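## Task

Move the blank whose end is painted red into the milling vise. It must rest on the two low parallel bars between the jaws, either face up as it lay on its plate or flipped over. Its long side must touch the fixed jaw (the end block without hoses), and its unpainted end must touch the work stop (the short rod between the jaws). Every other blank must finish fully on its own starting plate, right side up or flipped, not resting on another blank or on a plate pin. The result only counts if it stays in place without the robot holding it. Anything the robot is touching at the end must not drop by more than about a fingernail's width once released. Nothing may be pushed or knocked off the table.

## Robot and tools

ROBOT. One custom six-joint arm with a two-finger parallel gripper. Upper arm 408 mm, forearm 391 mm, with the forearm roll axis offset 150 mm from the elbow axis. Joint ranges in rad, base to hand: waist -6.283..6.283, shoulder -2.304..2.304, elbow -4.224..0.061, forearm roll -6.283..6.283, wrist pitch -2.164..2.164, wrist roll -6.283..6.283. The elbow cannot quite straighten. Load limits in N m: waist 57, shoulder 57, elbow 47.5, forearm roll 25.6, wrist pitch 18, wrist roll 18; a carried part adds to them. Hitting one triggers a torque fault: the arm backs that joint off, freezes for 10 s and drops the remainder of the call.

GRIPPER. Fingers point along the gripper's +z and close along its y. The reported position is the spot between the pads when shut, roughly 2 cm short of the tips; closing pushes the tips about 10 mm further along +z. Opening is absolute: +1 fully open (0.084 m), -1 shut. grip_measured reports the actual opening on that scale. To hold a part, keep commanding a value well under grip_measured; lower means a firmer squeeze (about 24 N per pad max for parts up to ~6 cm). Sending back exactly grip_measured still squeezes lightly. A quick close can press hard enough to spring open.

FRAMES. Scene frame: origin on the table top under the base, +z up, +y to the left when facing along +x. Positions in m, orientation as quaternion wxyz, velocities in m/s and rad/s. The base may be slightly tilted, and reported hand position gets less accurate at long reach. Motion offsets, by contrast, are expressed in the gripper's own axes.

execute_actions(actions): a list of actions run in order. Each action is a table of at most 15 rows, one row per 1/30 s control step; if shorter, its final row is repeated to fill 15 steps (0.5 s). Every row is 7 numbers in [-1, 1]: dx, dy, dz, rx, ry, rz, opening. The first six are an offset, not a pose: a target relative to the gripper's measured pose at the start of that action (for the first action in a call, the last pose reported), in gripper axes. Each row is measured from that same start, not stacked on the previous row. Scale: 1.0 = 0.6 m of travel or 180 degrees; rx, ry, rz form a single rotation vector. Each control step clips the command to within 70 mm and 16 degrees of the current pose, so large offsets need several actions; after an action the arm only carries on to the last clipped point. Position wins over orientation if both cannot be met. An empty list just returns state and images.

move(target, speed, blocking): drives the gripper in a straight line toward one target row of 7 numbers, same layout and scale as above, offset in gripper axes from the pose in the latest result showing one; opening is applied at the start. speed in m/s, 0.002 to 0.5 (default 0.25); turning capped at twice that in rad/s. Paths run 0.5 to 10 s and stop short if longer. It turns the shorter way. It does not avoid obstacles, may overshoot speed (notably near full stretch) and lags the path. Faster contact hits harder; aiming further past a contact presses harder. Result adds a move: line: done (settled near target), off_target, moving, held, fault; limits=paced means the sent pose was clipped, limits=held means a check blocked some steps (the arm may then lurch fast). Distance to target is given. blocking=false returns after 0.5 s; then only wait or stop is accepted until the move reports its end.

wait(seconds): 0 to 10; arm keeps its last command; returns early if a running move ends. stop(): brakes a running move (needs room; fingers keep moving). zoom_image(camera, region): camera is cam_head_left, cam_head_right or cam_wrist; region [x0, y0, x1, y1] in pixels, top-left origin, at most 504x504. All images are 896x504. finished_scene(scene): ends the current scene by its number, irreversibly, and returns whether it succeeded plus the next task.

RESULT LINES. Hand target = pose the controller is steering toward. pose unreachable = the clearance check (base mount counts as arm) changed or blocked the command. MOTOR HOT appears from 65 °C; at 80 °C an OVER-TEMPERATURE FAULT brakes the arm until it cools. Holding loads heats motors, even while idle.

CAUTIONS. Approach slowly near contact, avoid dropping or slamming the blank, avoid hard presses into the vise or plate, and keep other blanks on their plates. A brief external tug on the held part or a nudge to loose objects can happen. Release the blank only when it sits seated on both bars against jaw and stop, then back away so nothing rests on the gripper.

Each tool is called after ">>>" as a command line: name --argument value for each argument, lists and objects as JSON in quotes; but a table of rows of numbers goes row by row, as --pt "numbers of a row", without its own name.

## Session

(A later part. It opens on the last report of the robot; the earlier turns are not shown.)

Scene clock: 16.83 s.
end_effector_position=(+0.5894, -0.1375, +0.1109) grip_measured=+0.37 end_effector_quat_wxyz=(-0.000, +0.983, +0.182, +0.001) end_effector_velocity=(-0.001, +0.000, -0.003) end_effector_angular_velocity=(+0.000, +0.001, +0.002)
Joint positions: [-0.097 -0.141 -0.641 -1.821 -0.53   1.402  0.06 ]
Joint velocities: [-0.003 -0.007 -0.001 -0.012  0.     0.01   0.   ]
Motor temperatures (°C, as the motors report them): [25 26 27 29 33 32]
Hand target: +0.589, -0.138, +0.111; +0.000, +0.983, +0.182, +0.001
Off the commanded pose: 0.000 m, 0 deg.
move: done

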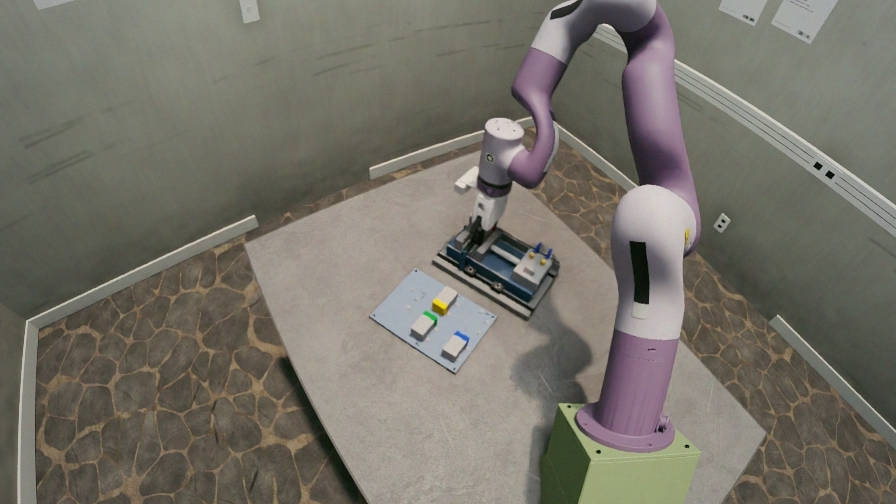

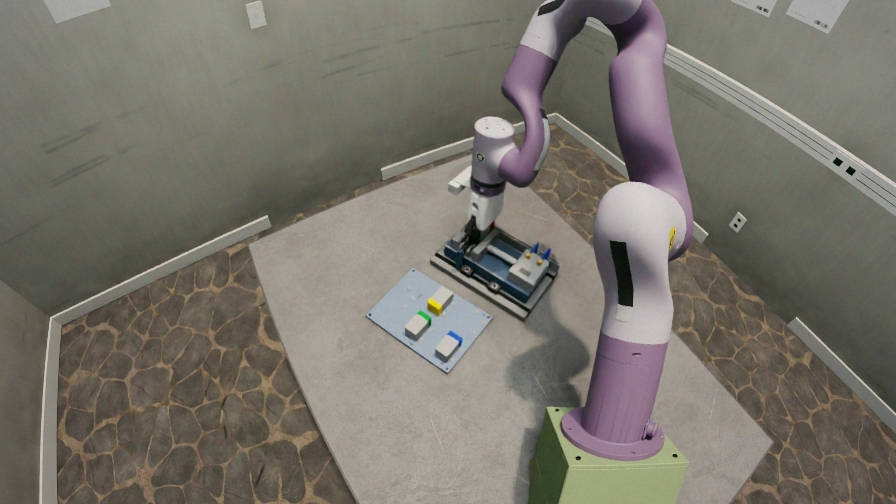

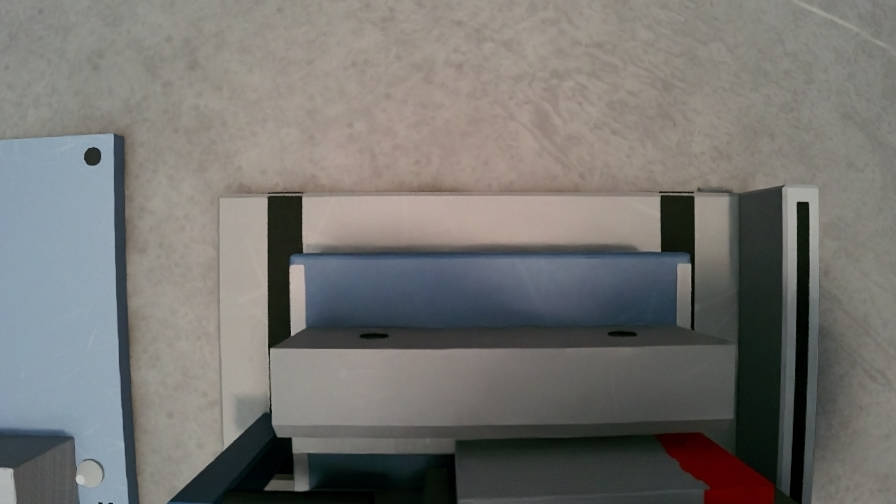

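>>> move --target '[0.007,0,0,0,0,0,0]' --speed 0.015

>>> execute_actions --actions '[[[0,0,0,0,0,0,0.6]]]'

>>> move --target '[0,0,-0.06,0,0,0,0.6]' --speed 0.1

>>> move --target '[-0.07,0,-0.01,0,0,0,0]' --speed 0.1

Scene clock: 18.07 s.
end_effector_position=(+0.5932, -0.1362, +0.1108) grip_measured=+0.37 end_effector_quat_wxyz=(+0.000, +0.983, +0.182, +0.001) end_effector_velocity=(+0.001, +0.002, +0.001) end_effector_angular_velocity=(+0.004, +0.001, +0.001)
Joint positions: [-0.093 -0.146 -0.652 -1.808 -0.531  1.391  0.06 ]
Joint velocities: [ 0.004 -0.    -0.003  0.01   0.003 -0.008  0.   ]
Motor temperatures (°C, as the motors report them): [25 26 27 29 33 32]
Hand target: +0.593, -0.136, +0.111; -0.000, +0.983, +0.182, +0.001
Off the commanded pose: 0.000 m, 0 deg.
move: done

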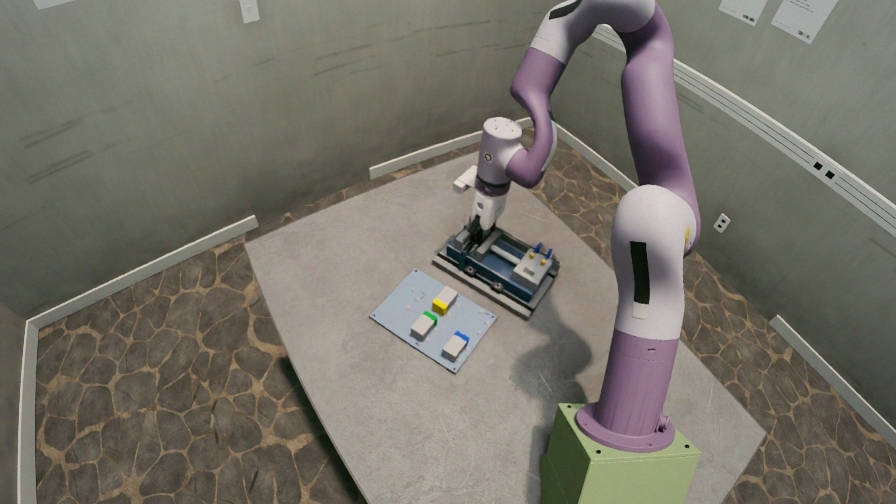

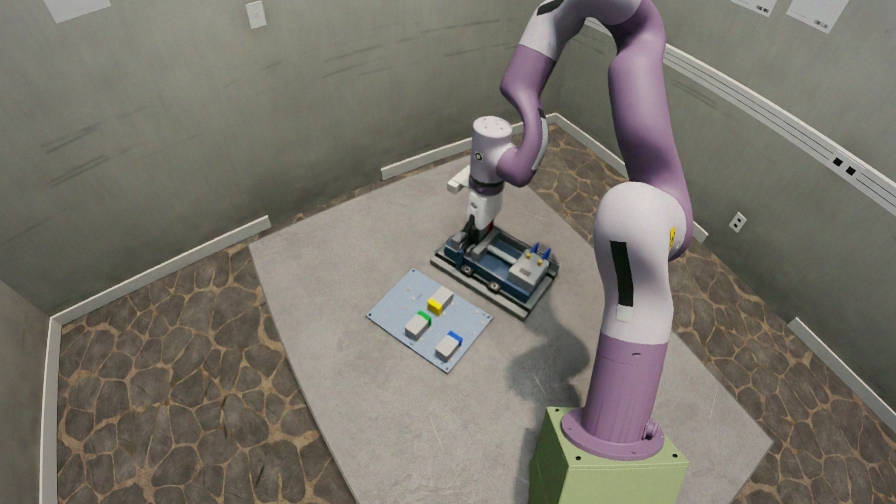

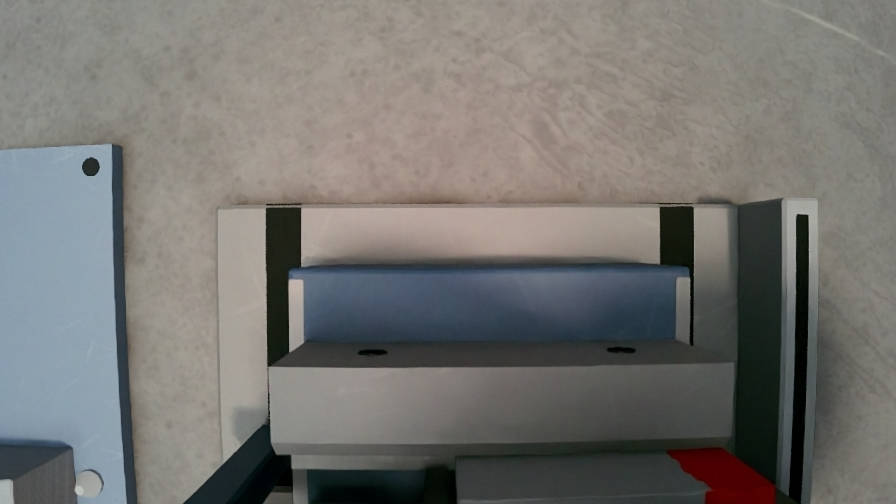

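Scene clock: 18.57 s.
end_effector_position=(+0.5932, -0.1362, +0.1108) grip_measured=+0.59 end_effector_quat_wxyz=(+0.000, +0.983, +0.182, +0.001) end_effector_velocity=(-0.000, -0.001, -0.000) end_effector_angular_velocity=(-0.001, +0.001, -0.001)
Joint positions: [-0.093 -0.146 -0.652 -1.808 -0.531  1.391  0.069]
Joint velocities: [-0.002 -0.     0.     0.     0.     0.     0.001]
Motor temperatures (°C, as the motors report them): [25 26 27 29 33 32]
Hand target: +0.593, -0.136, +0.111; +0.000, +0.983, +0.182, +0.001
Off the commanded pose: 0.000 m, 0 deg.

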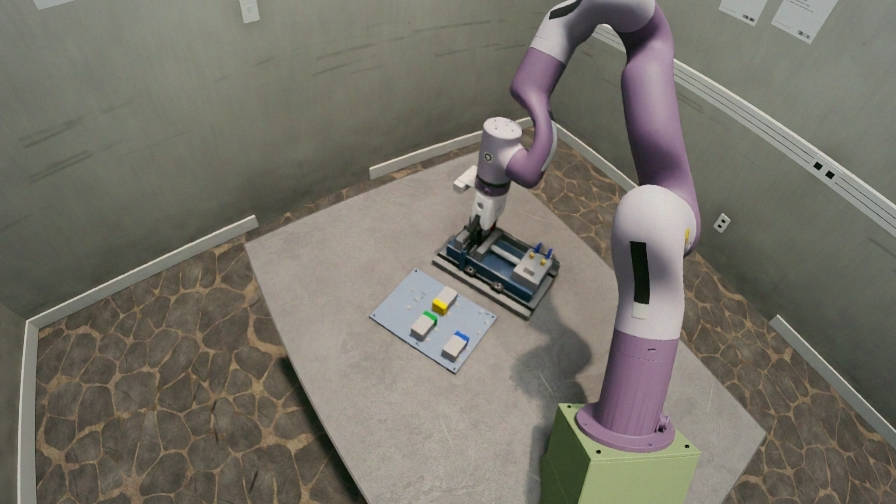

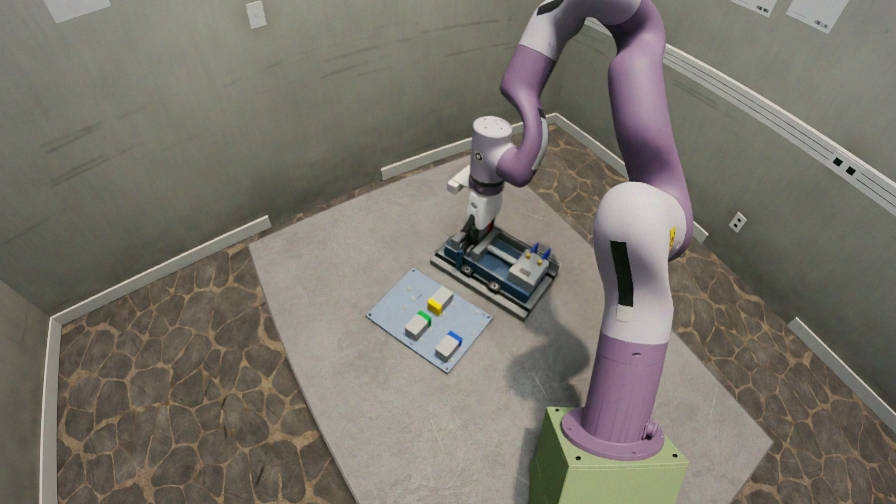

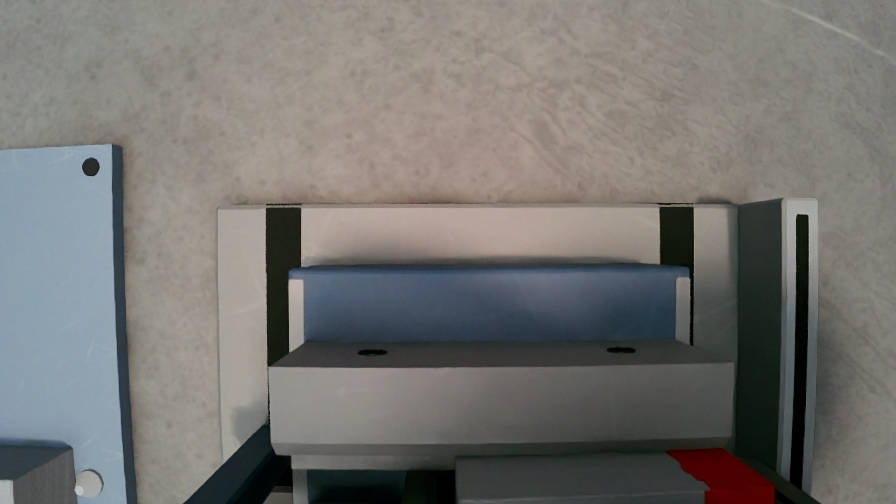

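Scene clock: 19.50 s.
end_effector_position=(+0.5931, -0.1363, +0.1465) grip_measured=+0.59 end_effector_quat_wxyz=(+0.000, +0.983, +0.182, +0.001) end_effector_velocity=(+0.000, -0.001, +0.002) end_effector_angular_velocity=(-0.001, +0.002, +0.003)
Joint positions: [-0.045 -0.059 -0.63  -1.653 -0.545  1.259  0.069]
Joint velocities: [ 0.003  0.005 -0.001  0.016 -0.002 -0.018  0.   ]
Motor temperatures (°C, as the motors report them): [25 26 27 29 33 32]
Hand target: +0.593, -0.136, +0.147; +0.000, +0.983, +0.182, +0.001
Off the commanded pose: 0.000 m, 0 deg.
move: done

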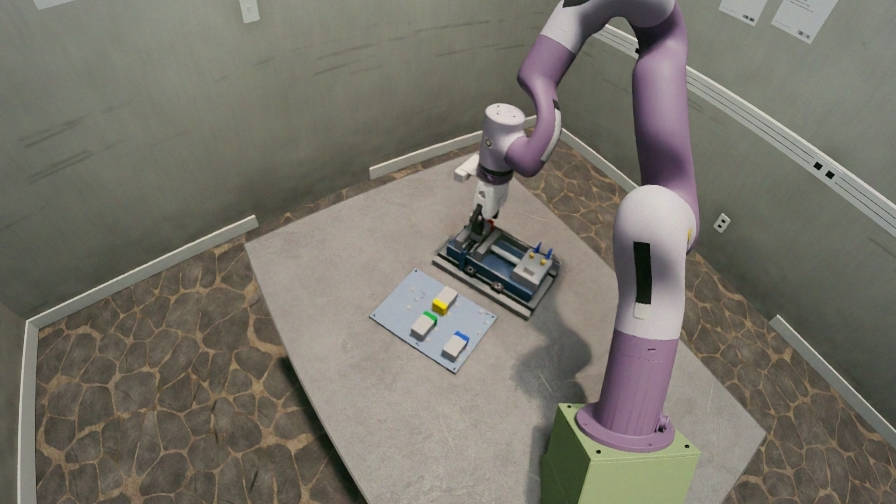

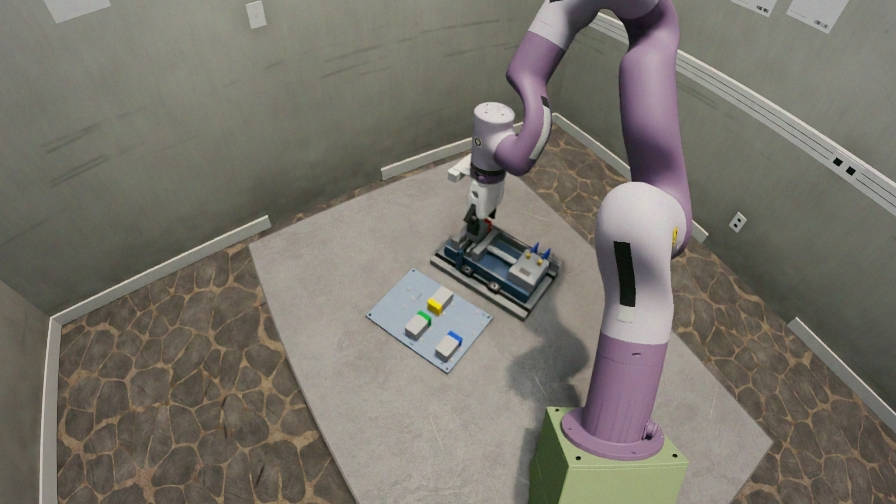

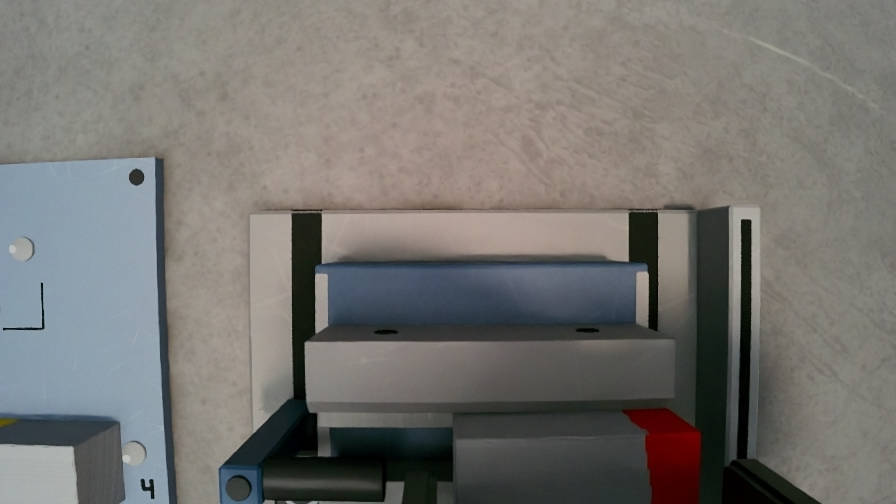

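Scene clock: 20.40 s.
end_effector_position=(+0.5539, -0.1511, +0.1522) grip_measured=-0.01 end_effector_quat_wxyz=(+0.000, +0.983, +0.182, +0.000) end_effector_velocity=(-0.001, -0.001, +0.002) end_effector_angular_velocity=(+0.002, -0.007, +0.000)
Joint positions: [-0.079  0.013 -0.521 -1.745 -0.532  1.332  0.044]
Joint velocities: [-0.001  0.008  0.007 -0.012  0.002  0.009 -0.   ]
Motor temperatures (°C, as the motors report them): [25 26 27 29 33 32]
Hand target: +0.554, -0.151, +0.152; +0.000, +0.983, +0.182, +0.001
Off the commanded pose: 0.000 m, 0 deg.
move: done

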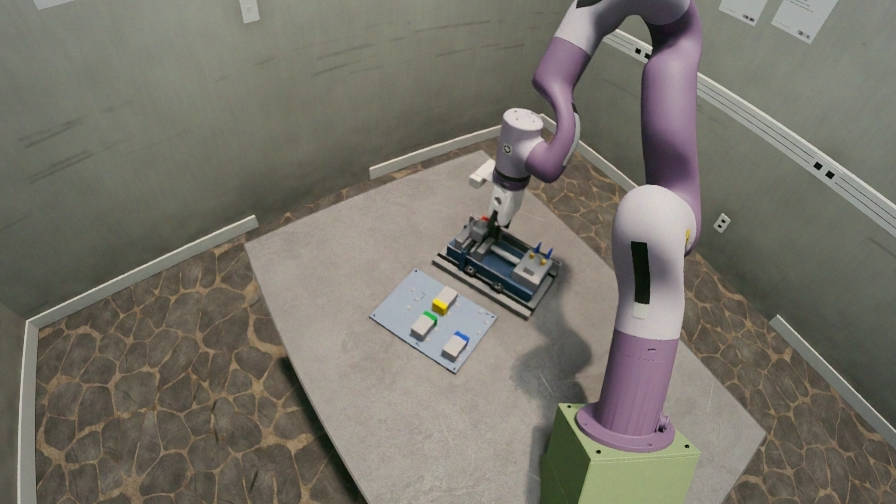

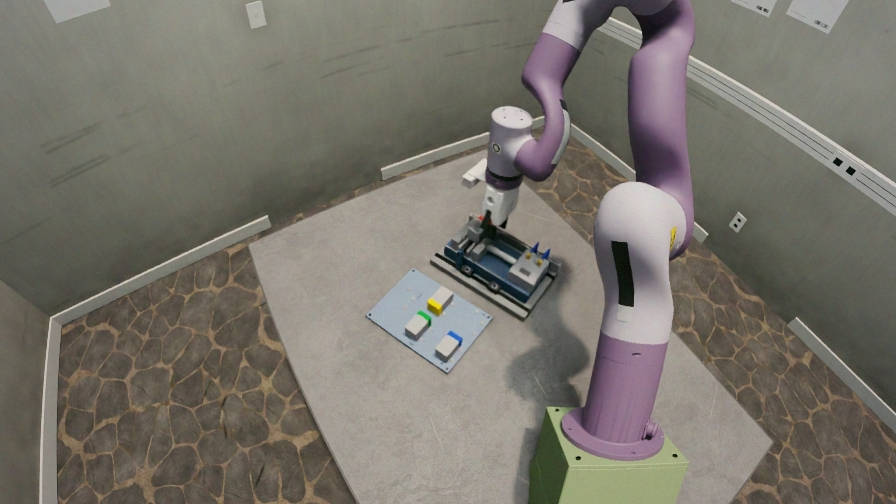

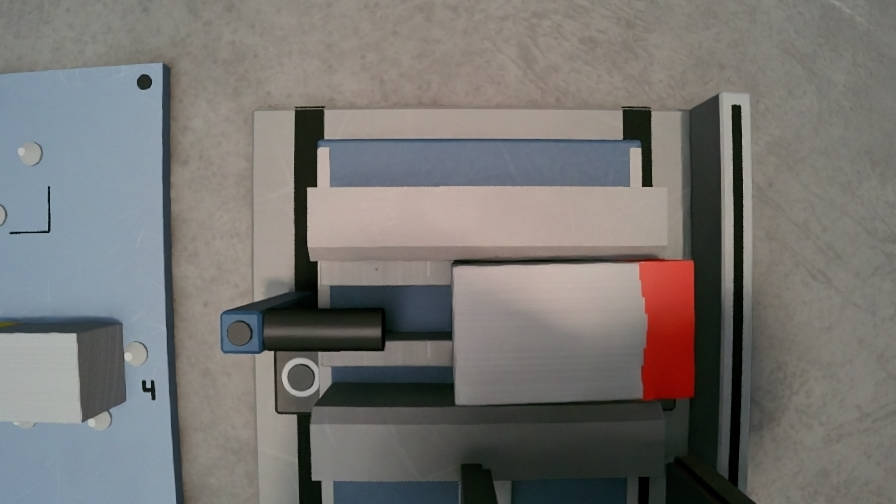

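>>> move --target '[0.062,0.082,0,0,0,0,-1]' --speed 0.15

>>> move --target '[0,0,0.054,0,0,0,-1]' --speed 0.08

>>> move --target '[0.004,-0.04,0,0,0,0,-1]' --speed 0.025

Scene clock: 22.03 s.
end_effector_position=(+0.6058, -0.1836, +0.1522) grip_measured=-1.00 end_effector_quat_wxyz=(+0.000, +0.983, +0.182, +0.001) end_effector_velocity=(+0.002, -0.001, -0.000) end_effector_angular_velocity=(+0.001, +0.008, +0.001)
Joint positions: [-0.148 -0.001 -0.662 -1.582 -0.481  1.08   0.   ]
Joint velocities: [-0.003 -0.004 -0.01   0.028  0.001 -0.031  0.   ]
Motor temperatures (°C, as the motors report them): [25 26 27 29 33 32]
Hand target: +0.606, -0.184, +0.152; +0.000, +0.983, +0.182, +0.000
Off the commanded pose: 0.000 m, 0 deg.
move: done

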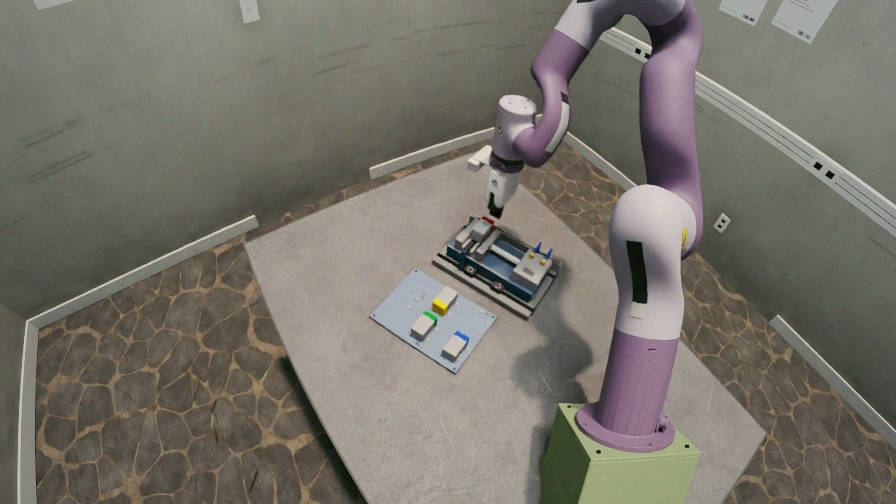

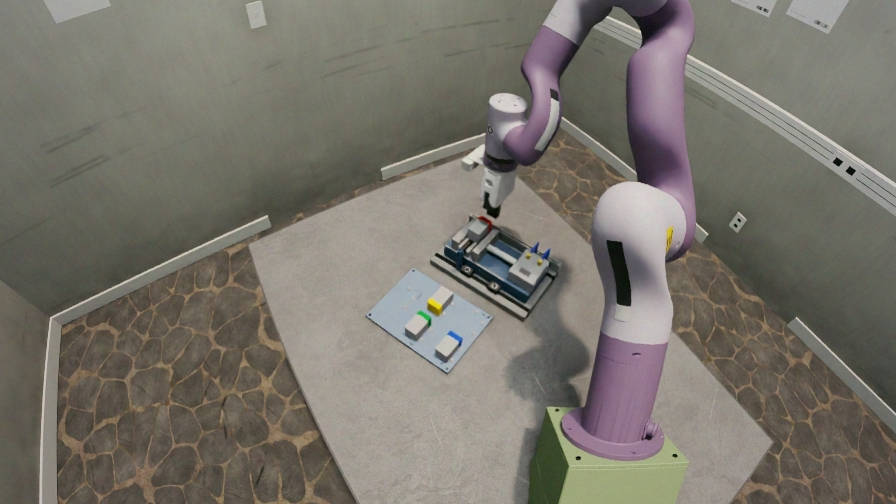

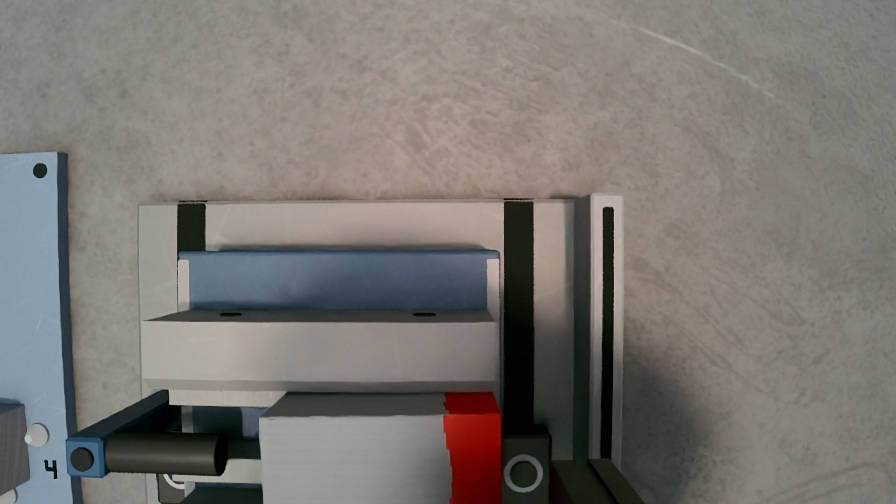

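Scene clock: 22.97 s.
end_effector_position=(+0.6060, -0.1835, +0.1201) grip_measured=-1.00 end_effector_quat_wxyz=(+0.000, +0.983, +0.182, +0.001) end_effector_velocity=(+0.000, +0.000, -0.002) end_effector_angular_velocity=(-0.000, -0.004, -0.001)
Joint positions: [-0.188 -0.078 -0.679 -1.734 -0.463  1.216  0.   ]
Joint velocities: [-0.001 -0.005  0.    -0.019 -0.     0.019  0.   ]
Motor temperatures (°C, as the motors report them): [25 26 27 29 33 32]
Hand target: +0.606, -0.184, +0.120; +0.000, +0.983, +0.182, +0.001
Off the commanded pose: 0.000 m, 0 deg.
move: done

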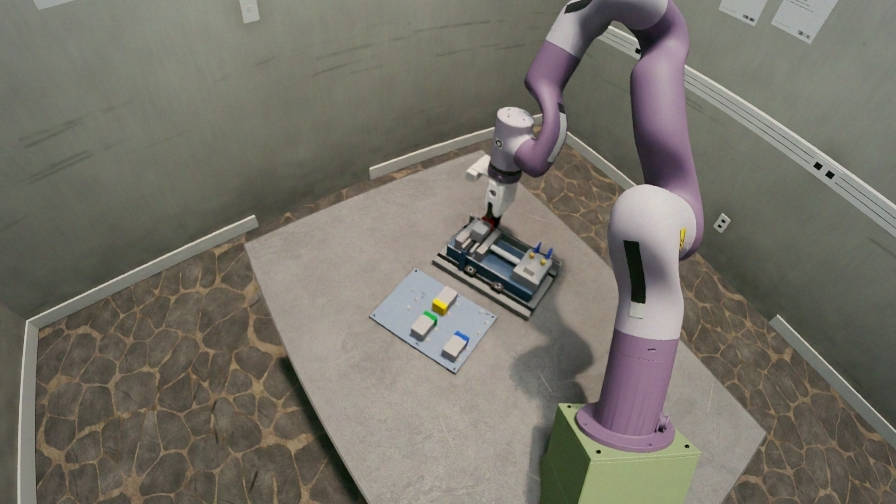

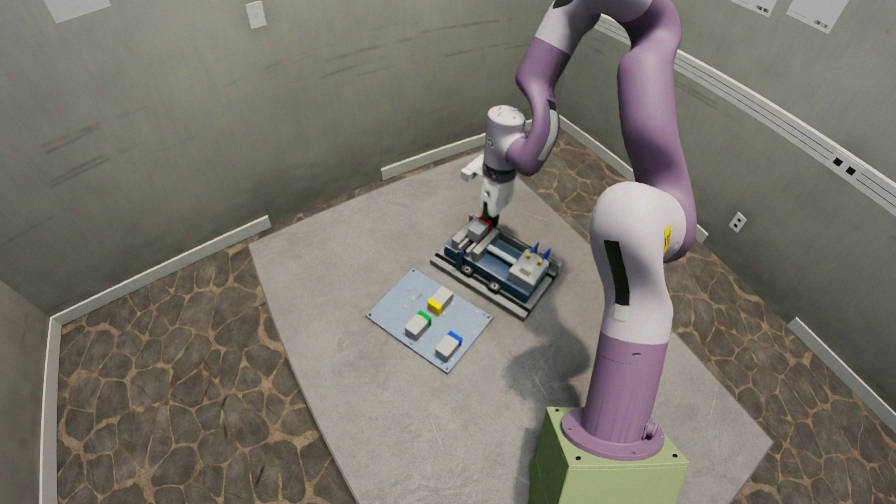

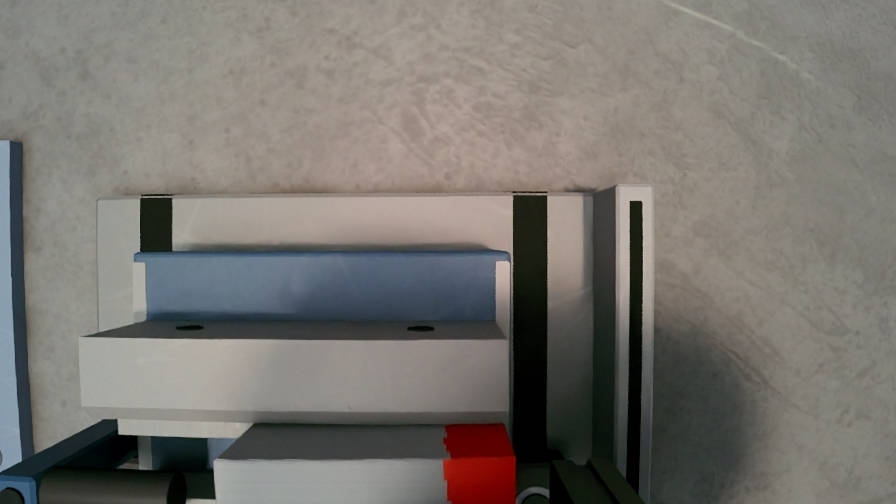

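Scene clock: 24.27 s.
end_effector_position=(+0.5998, -0.1605, +0.1201) grip_measured=-1.00 end_effector_quat_wxyz=(+0.000, +0.983, +0.182, +0.001) end_effector_velocity=(-0.001, +0.002, -0.000) end_effector_angular_velocity=(-0.000, -0.000, +0.001)
Joint positions: [-0.136 -0.098 -0.661 -1.754 -0.498  1.286  0.   ]
Joint velocities: [ 0.006 -0.002  0.003 -0.003 -0.004  0.008  0.   ]
Motor temperatures (°C, as the motors report them): [25 26 27 29 33 32]
Hand target: +0.600, -0.160, +0.120; +0.000, +0.983, +0.182, +0.001
Off the commanded pose: 0.000 m, 0 deg.
move: done

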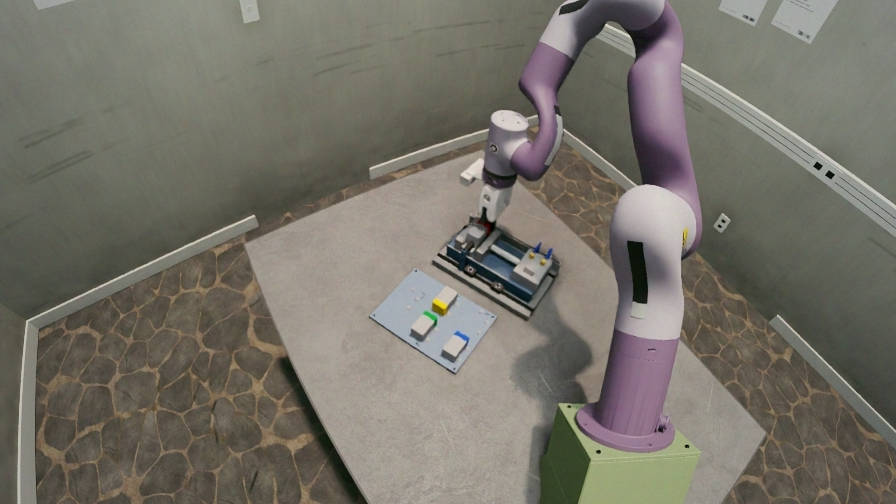

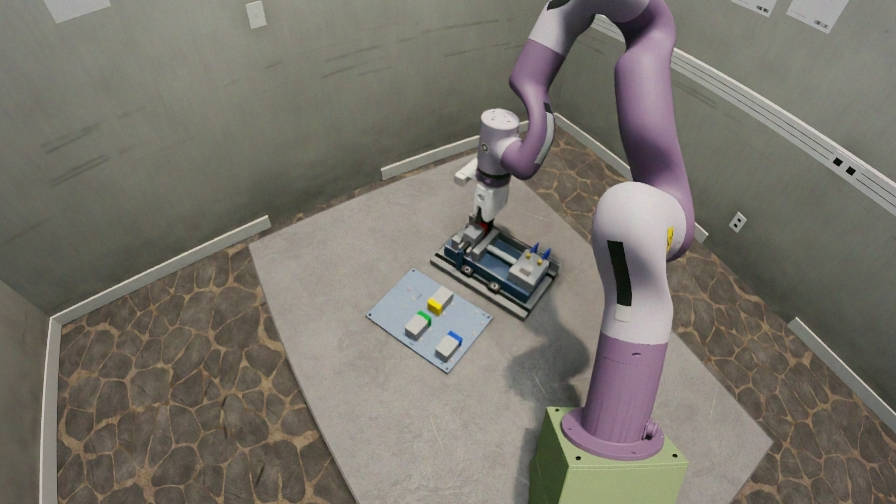

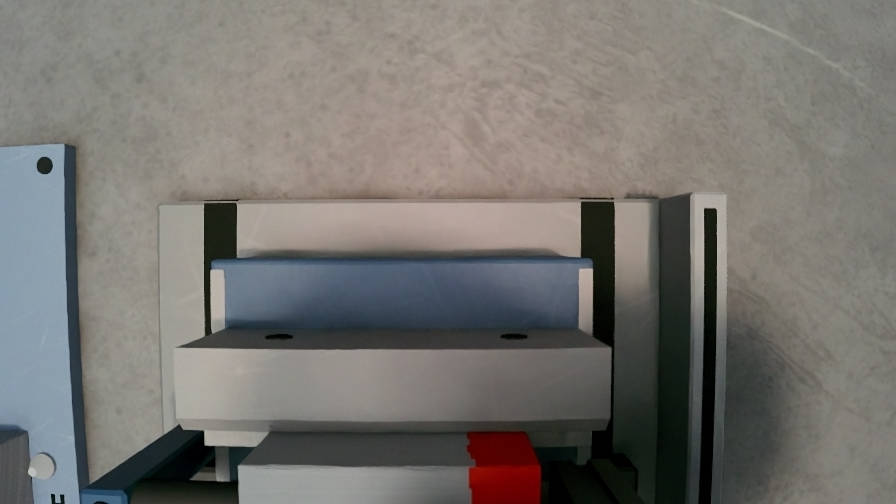

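>>> move --target '[0,-0.005,0,0,0,0,-1]' --speed 0.01

>>> execute_actions --actions '[[[0,0.004,0,0,0,0,-1],[0,0.008,0,0,0,0,-1],[0,0.01,0,0,0,0,-1],[0,0.01,0,0,0,0,-1],[0,0.01,-0.004,0,0,0,-1],[0,0.01,-0.008,0,0,0,-1],[0,0.01,-0.011,0,0,0,-1]],[[-0.015,0,0,0,0,0,-1],[-0.03,0,0,0,0,0,-1],[-0.045,0,0,0,0,0,-1],[-0.062,0,0,0,0,0,-1]]]'

>>> move --target '[0,-0.08,0,0,0,0,-0.4]' --speed 0.1

Scene clock: 25.63 s.
end_effector_position=(+0.5992, -0.1590, +0.1202) grip_measured=-1.00 end_effector_quat_wxyz=(+0.002, +0.983, +0.182, +0.001) end_effector_velocity=(-0.000, +0.002, +0.000) end_effector_angular_velocity=(-0.000, -0.001, -0.000)
Joint positions: [-0.131 -0.1   -0.659 -1.757 -0.505  1.295  0.   ]
Joint velocities: [ 0.004 -0.001  0.001 -0.002 -0.003  0.006  0.   ]
Motor temperatures (°C, as the motors report them): [25 26 27 29 33 32]
Hand target: +0.599, -0.158, +0.120; +0.000, +0.983, +0.182, +0.001
Off the commanded pose: 0.001 m, 0 deg.
move: done

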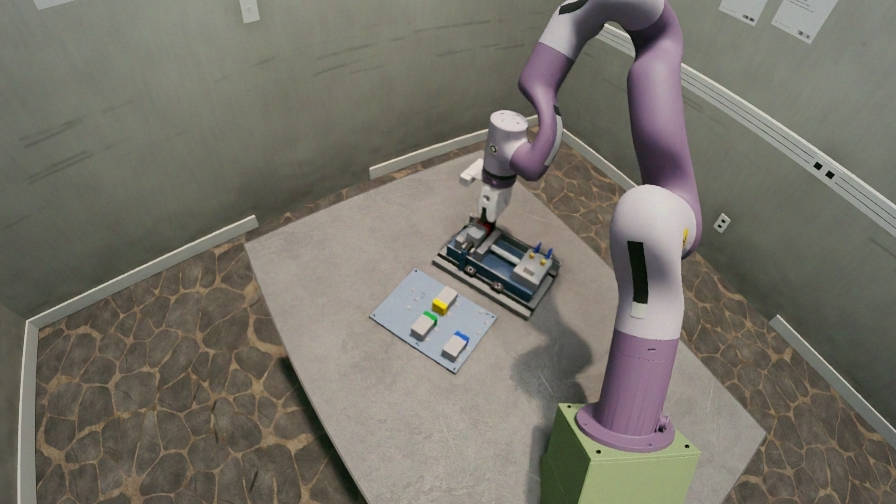

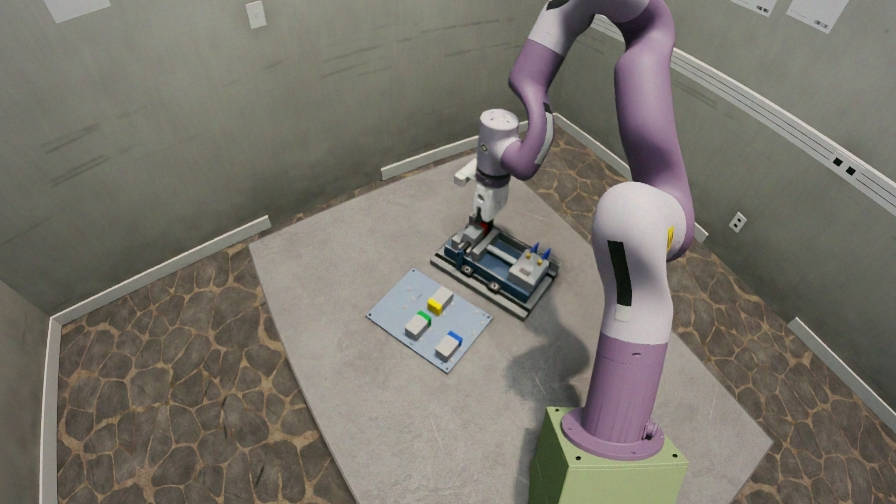

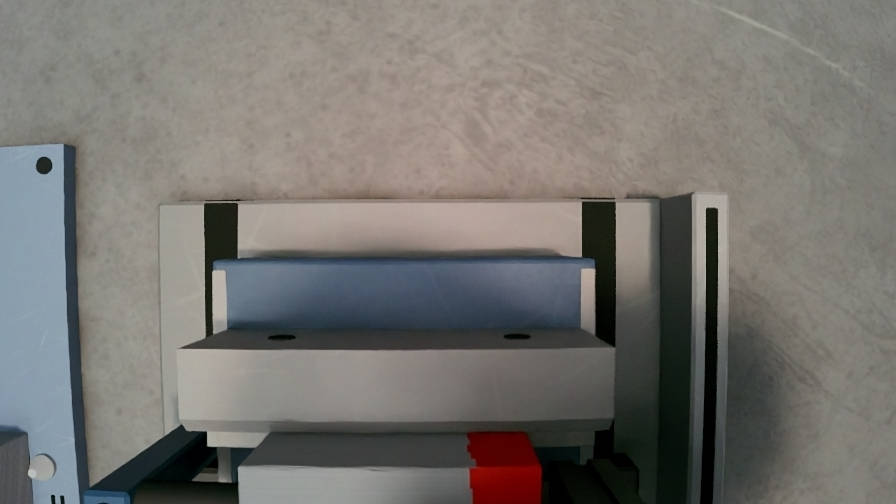

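Scene clock: 26.63 s.
end_effector_position=(+0.5726, -0.1775, +0.1282) grip_measured=-1.00 end_effector_quat_wxyz=(+0.002, +0.984, +0.180, +0.004) end_effector_velocity=(-0.013, -0.009, -0.000) end_effector_angular_velocity=(-0.008, -0.013, -0.007)
Joint positions: [-0.177 -0.031 -0.579 -1.842 -0.482  1.347  0.   ]
Joint velocities: [-0.025  0.022  0.042 -0.09  -0.002  0.078  0.   ]
Motor temperatures (°C, as the motors report them): [25 26 27 29 33 32]
Hand target: +0.566, -0.177, +0.126; +0.001, +0.983, +0.182, +0.001
Off the commanded pose: 0.006 m, 0 deg.

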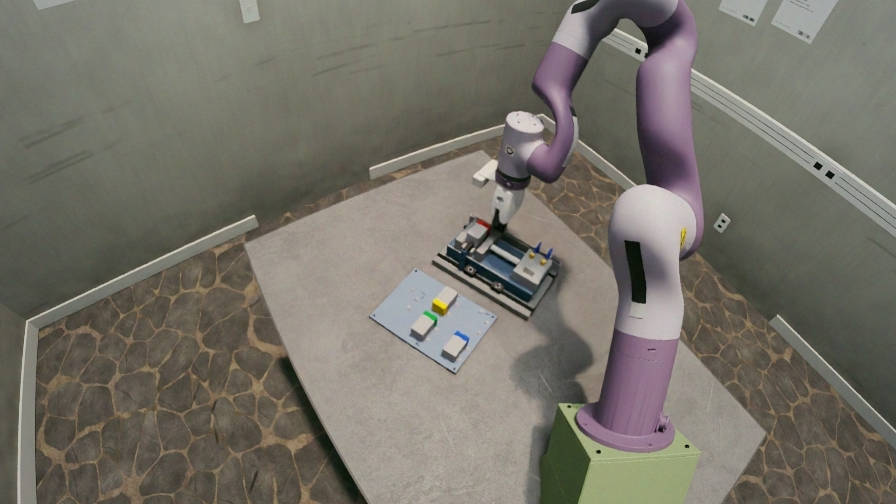

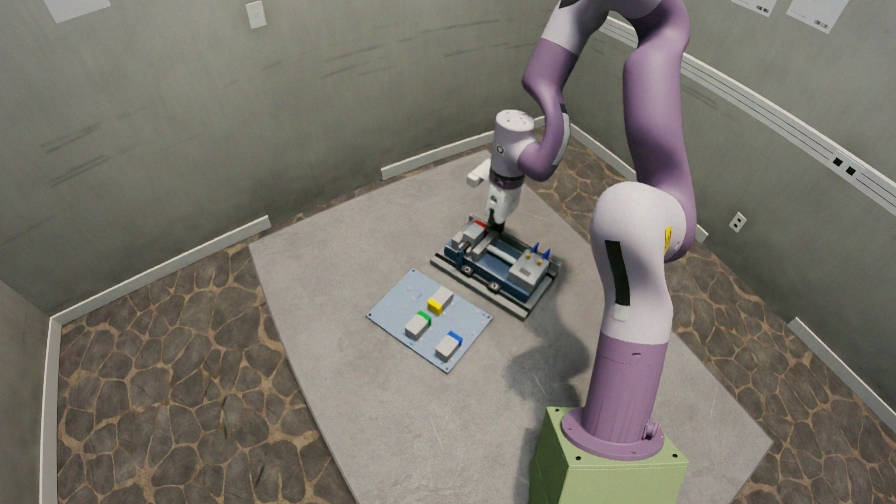

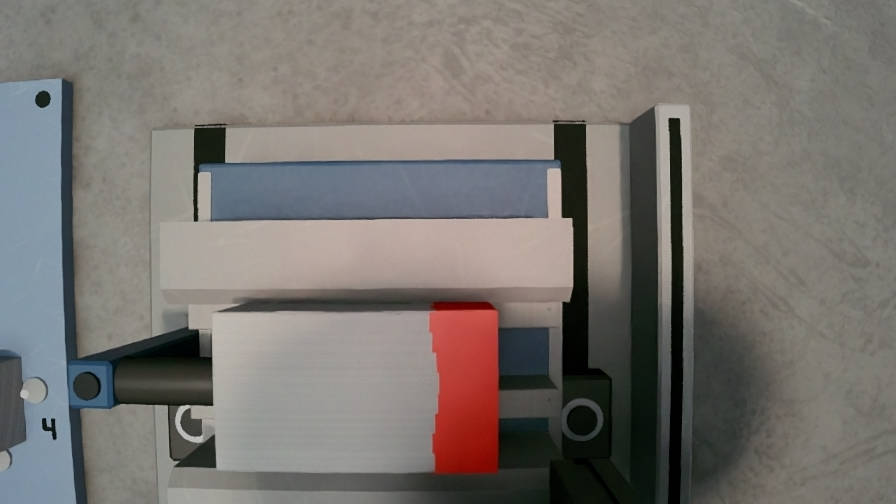

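Scene clock: 27.60 s.
end_effector_position=(+0.5574, -0.1357, +0.1292) grip_measured=-0.43 end_effector_quat_wxyz=(+0.006, +0.984, +0.179, +0.006) end_effector_velocity=(-0.001, +0.002, -0.000) end_effector_angular_velocity=(-0.003, -0.003, -0.000)
Joint positions: [-0.068 -0.074 -0.537 -1.869 -0.566  1.488  0.025]
Joint velocities: [ 0.006 -0.004  0.003 -0.007 -0.008  0.014 -0.001]
Motor temperatures (°C, as the motors report them): [25 26 27 29 33 32]
Hand target: +0.556, -0.133, +0.128; +0.002, +0.984, +0.180, +0.005
Off the commanded pose: 0.004 m, 1 deg.
move: off_target

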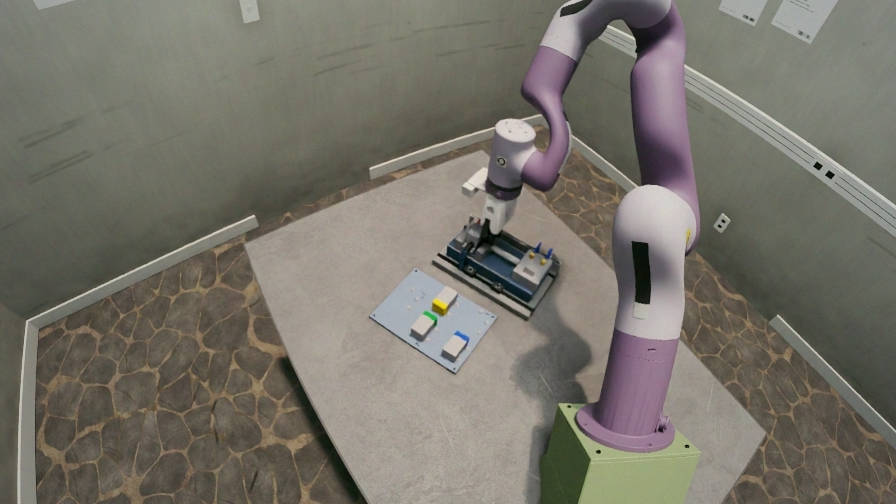

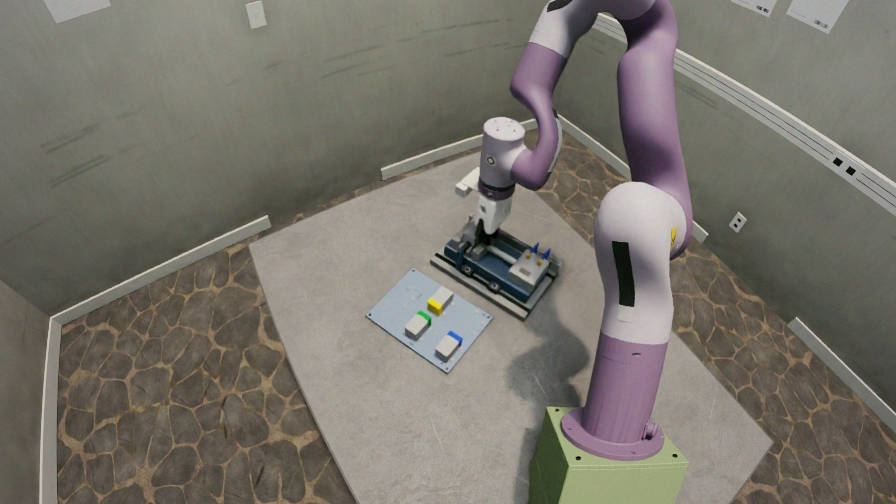

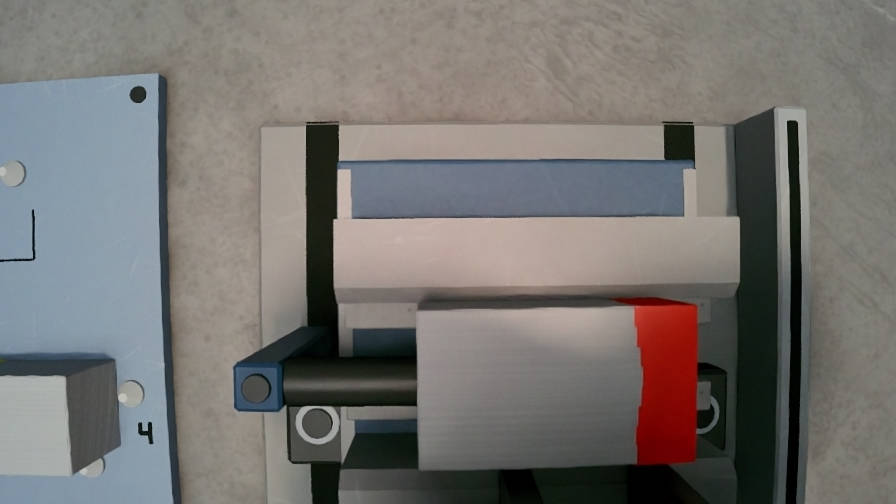

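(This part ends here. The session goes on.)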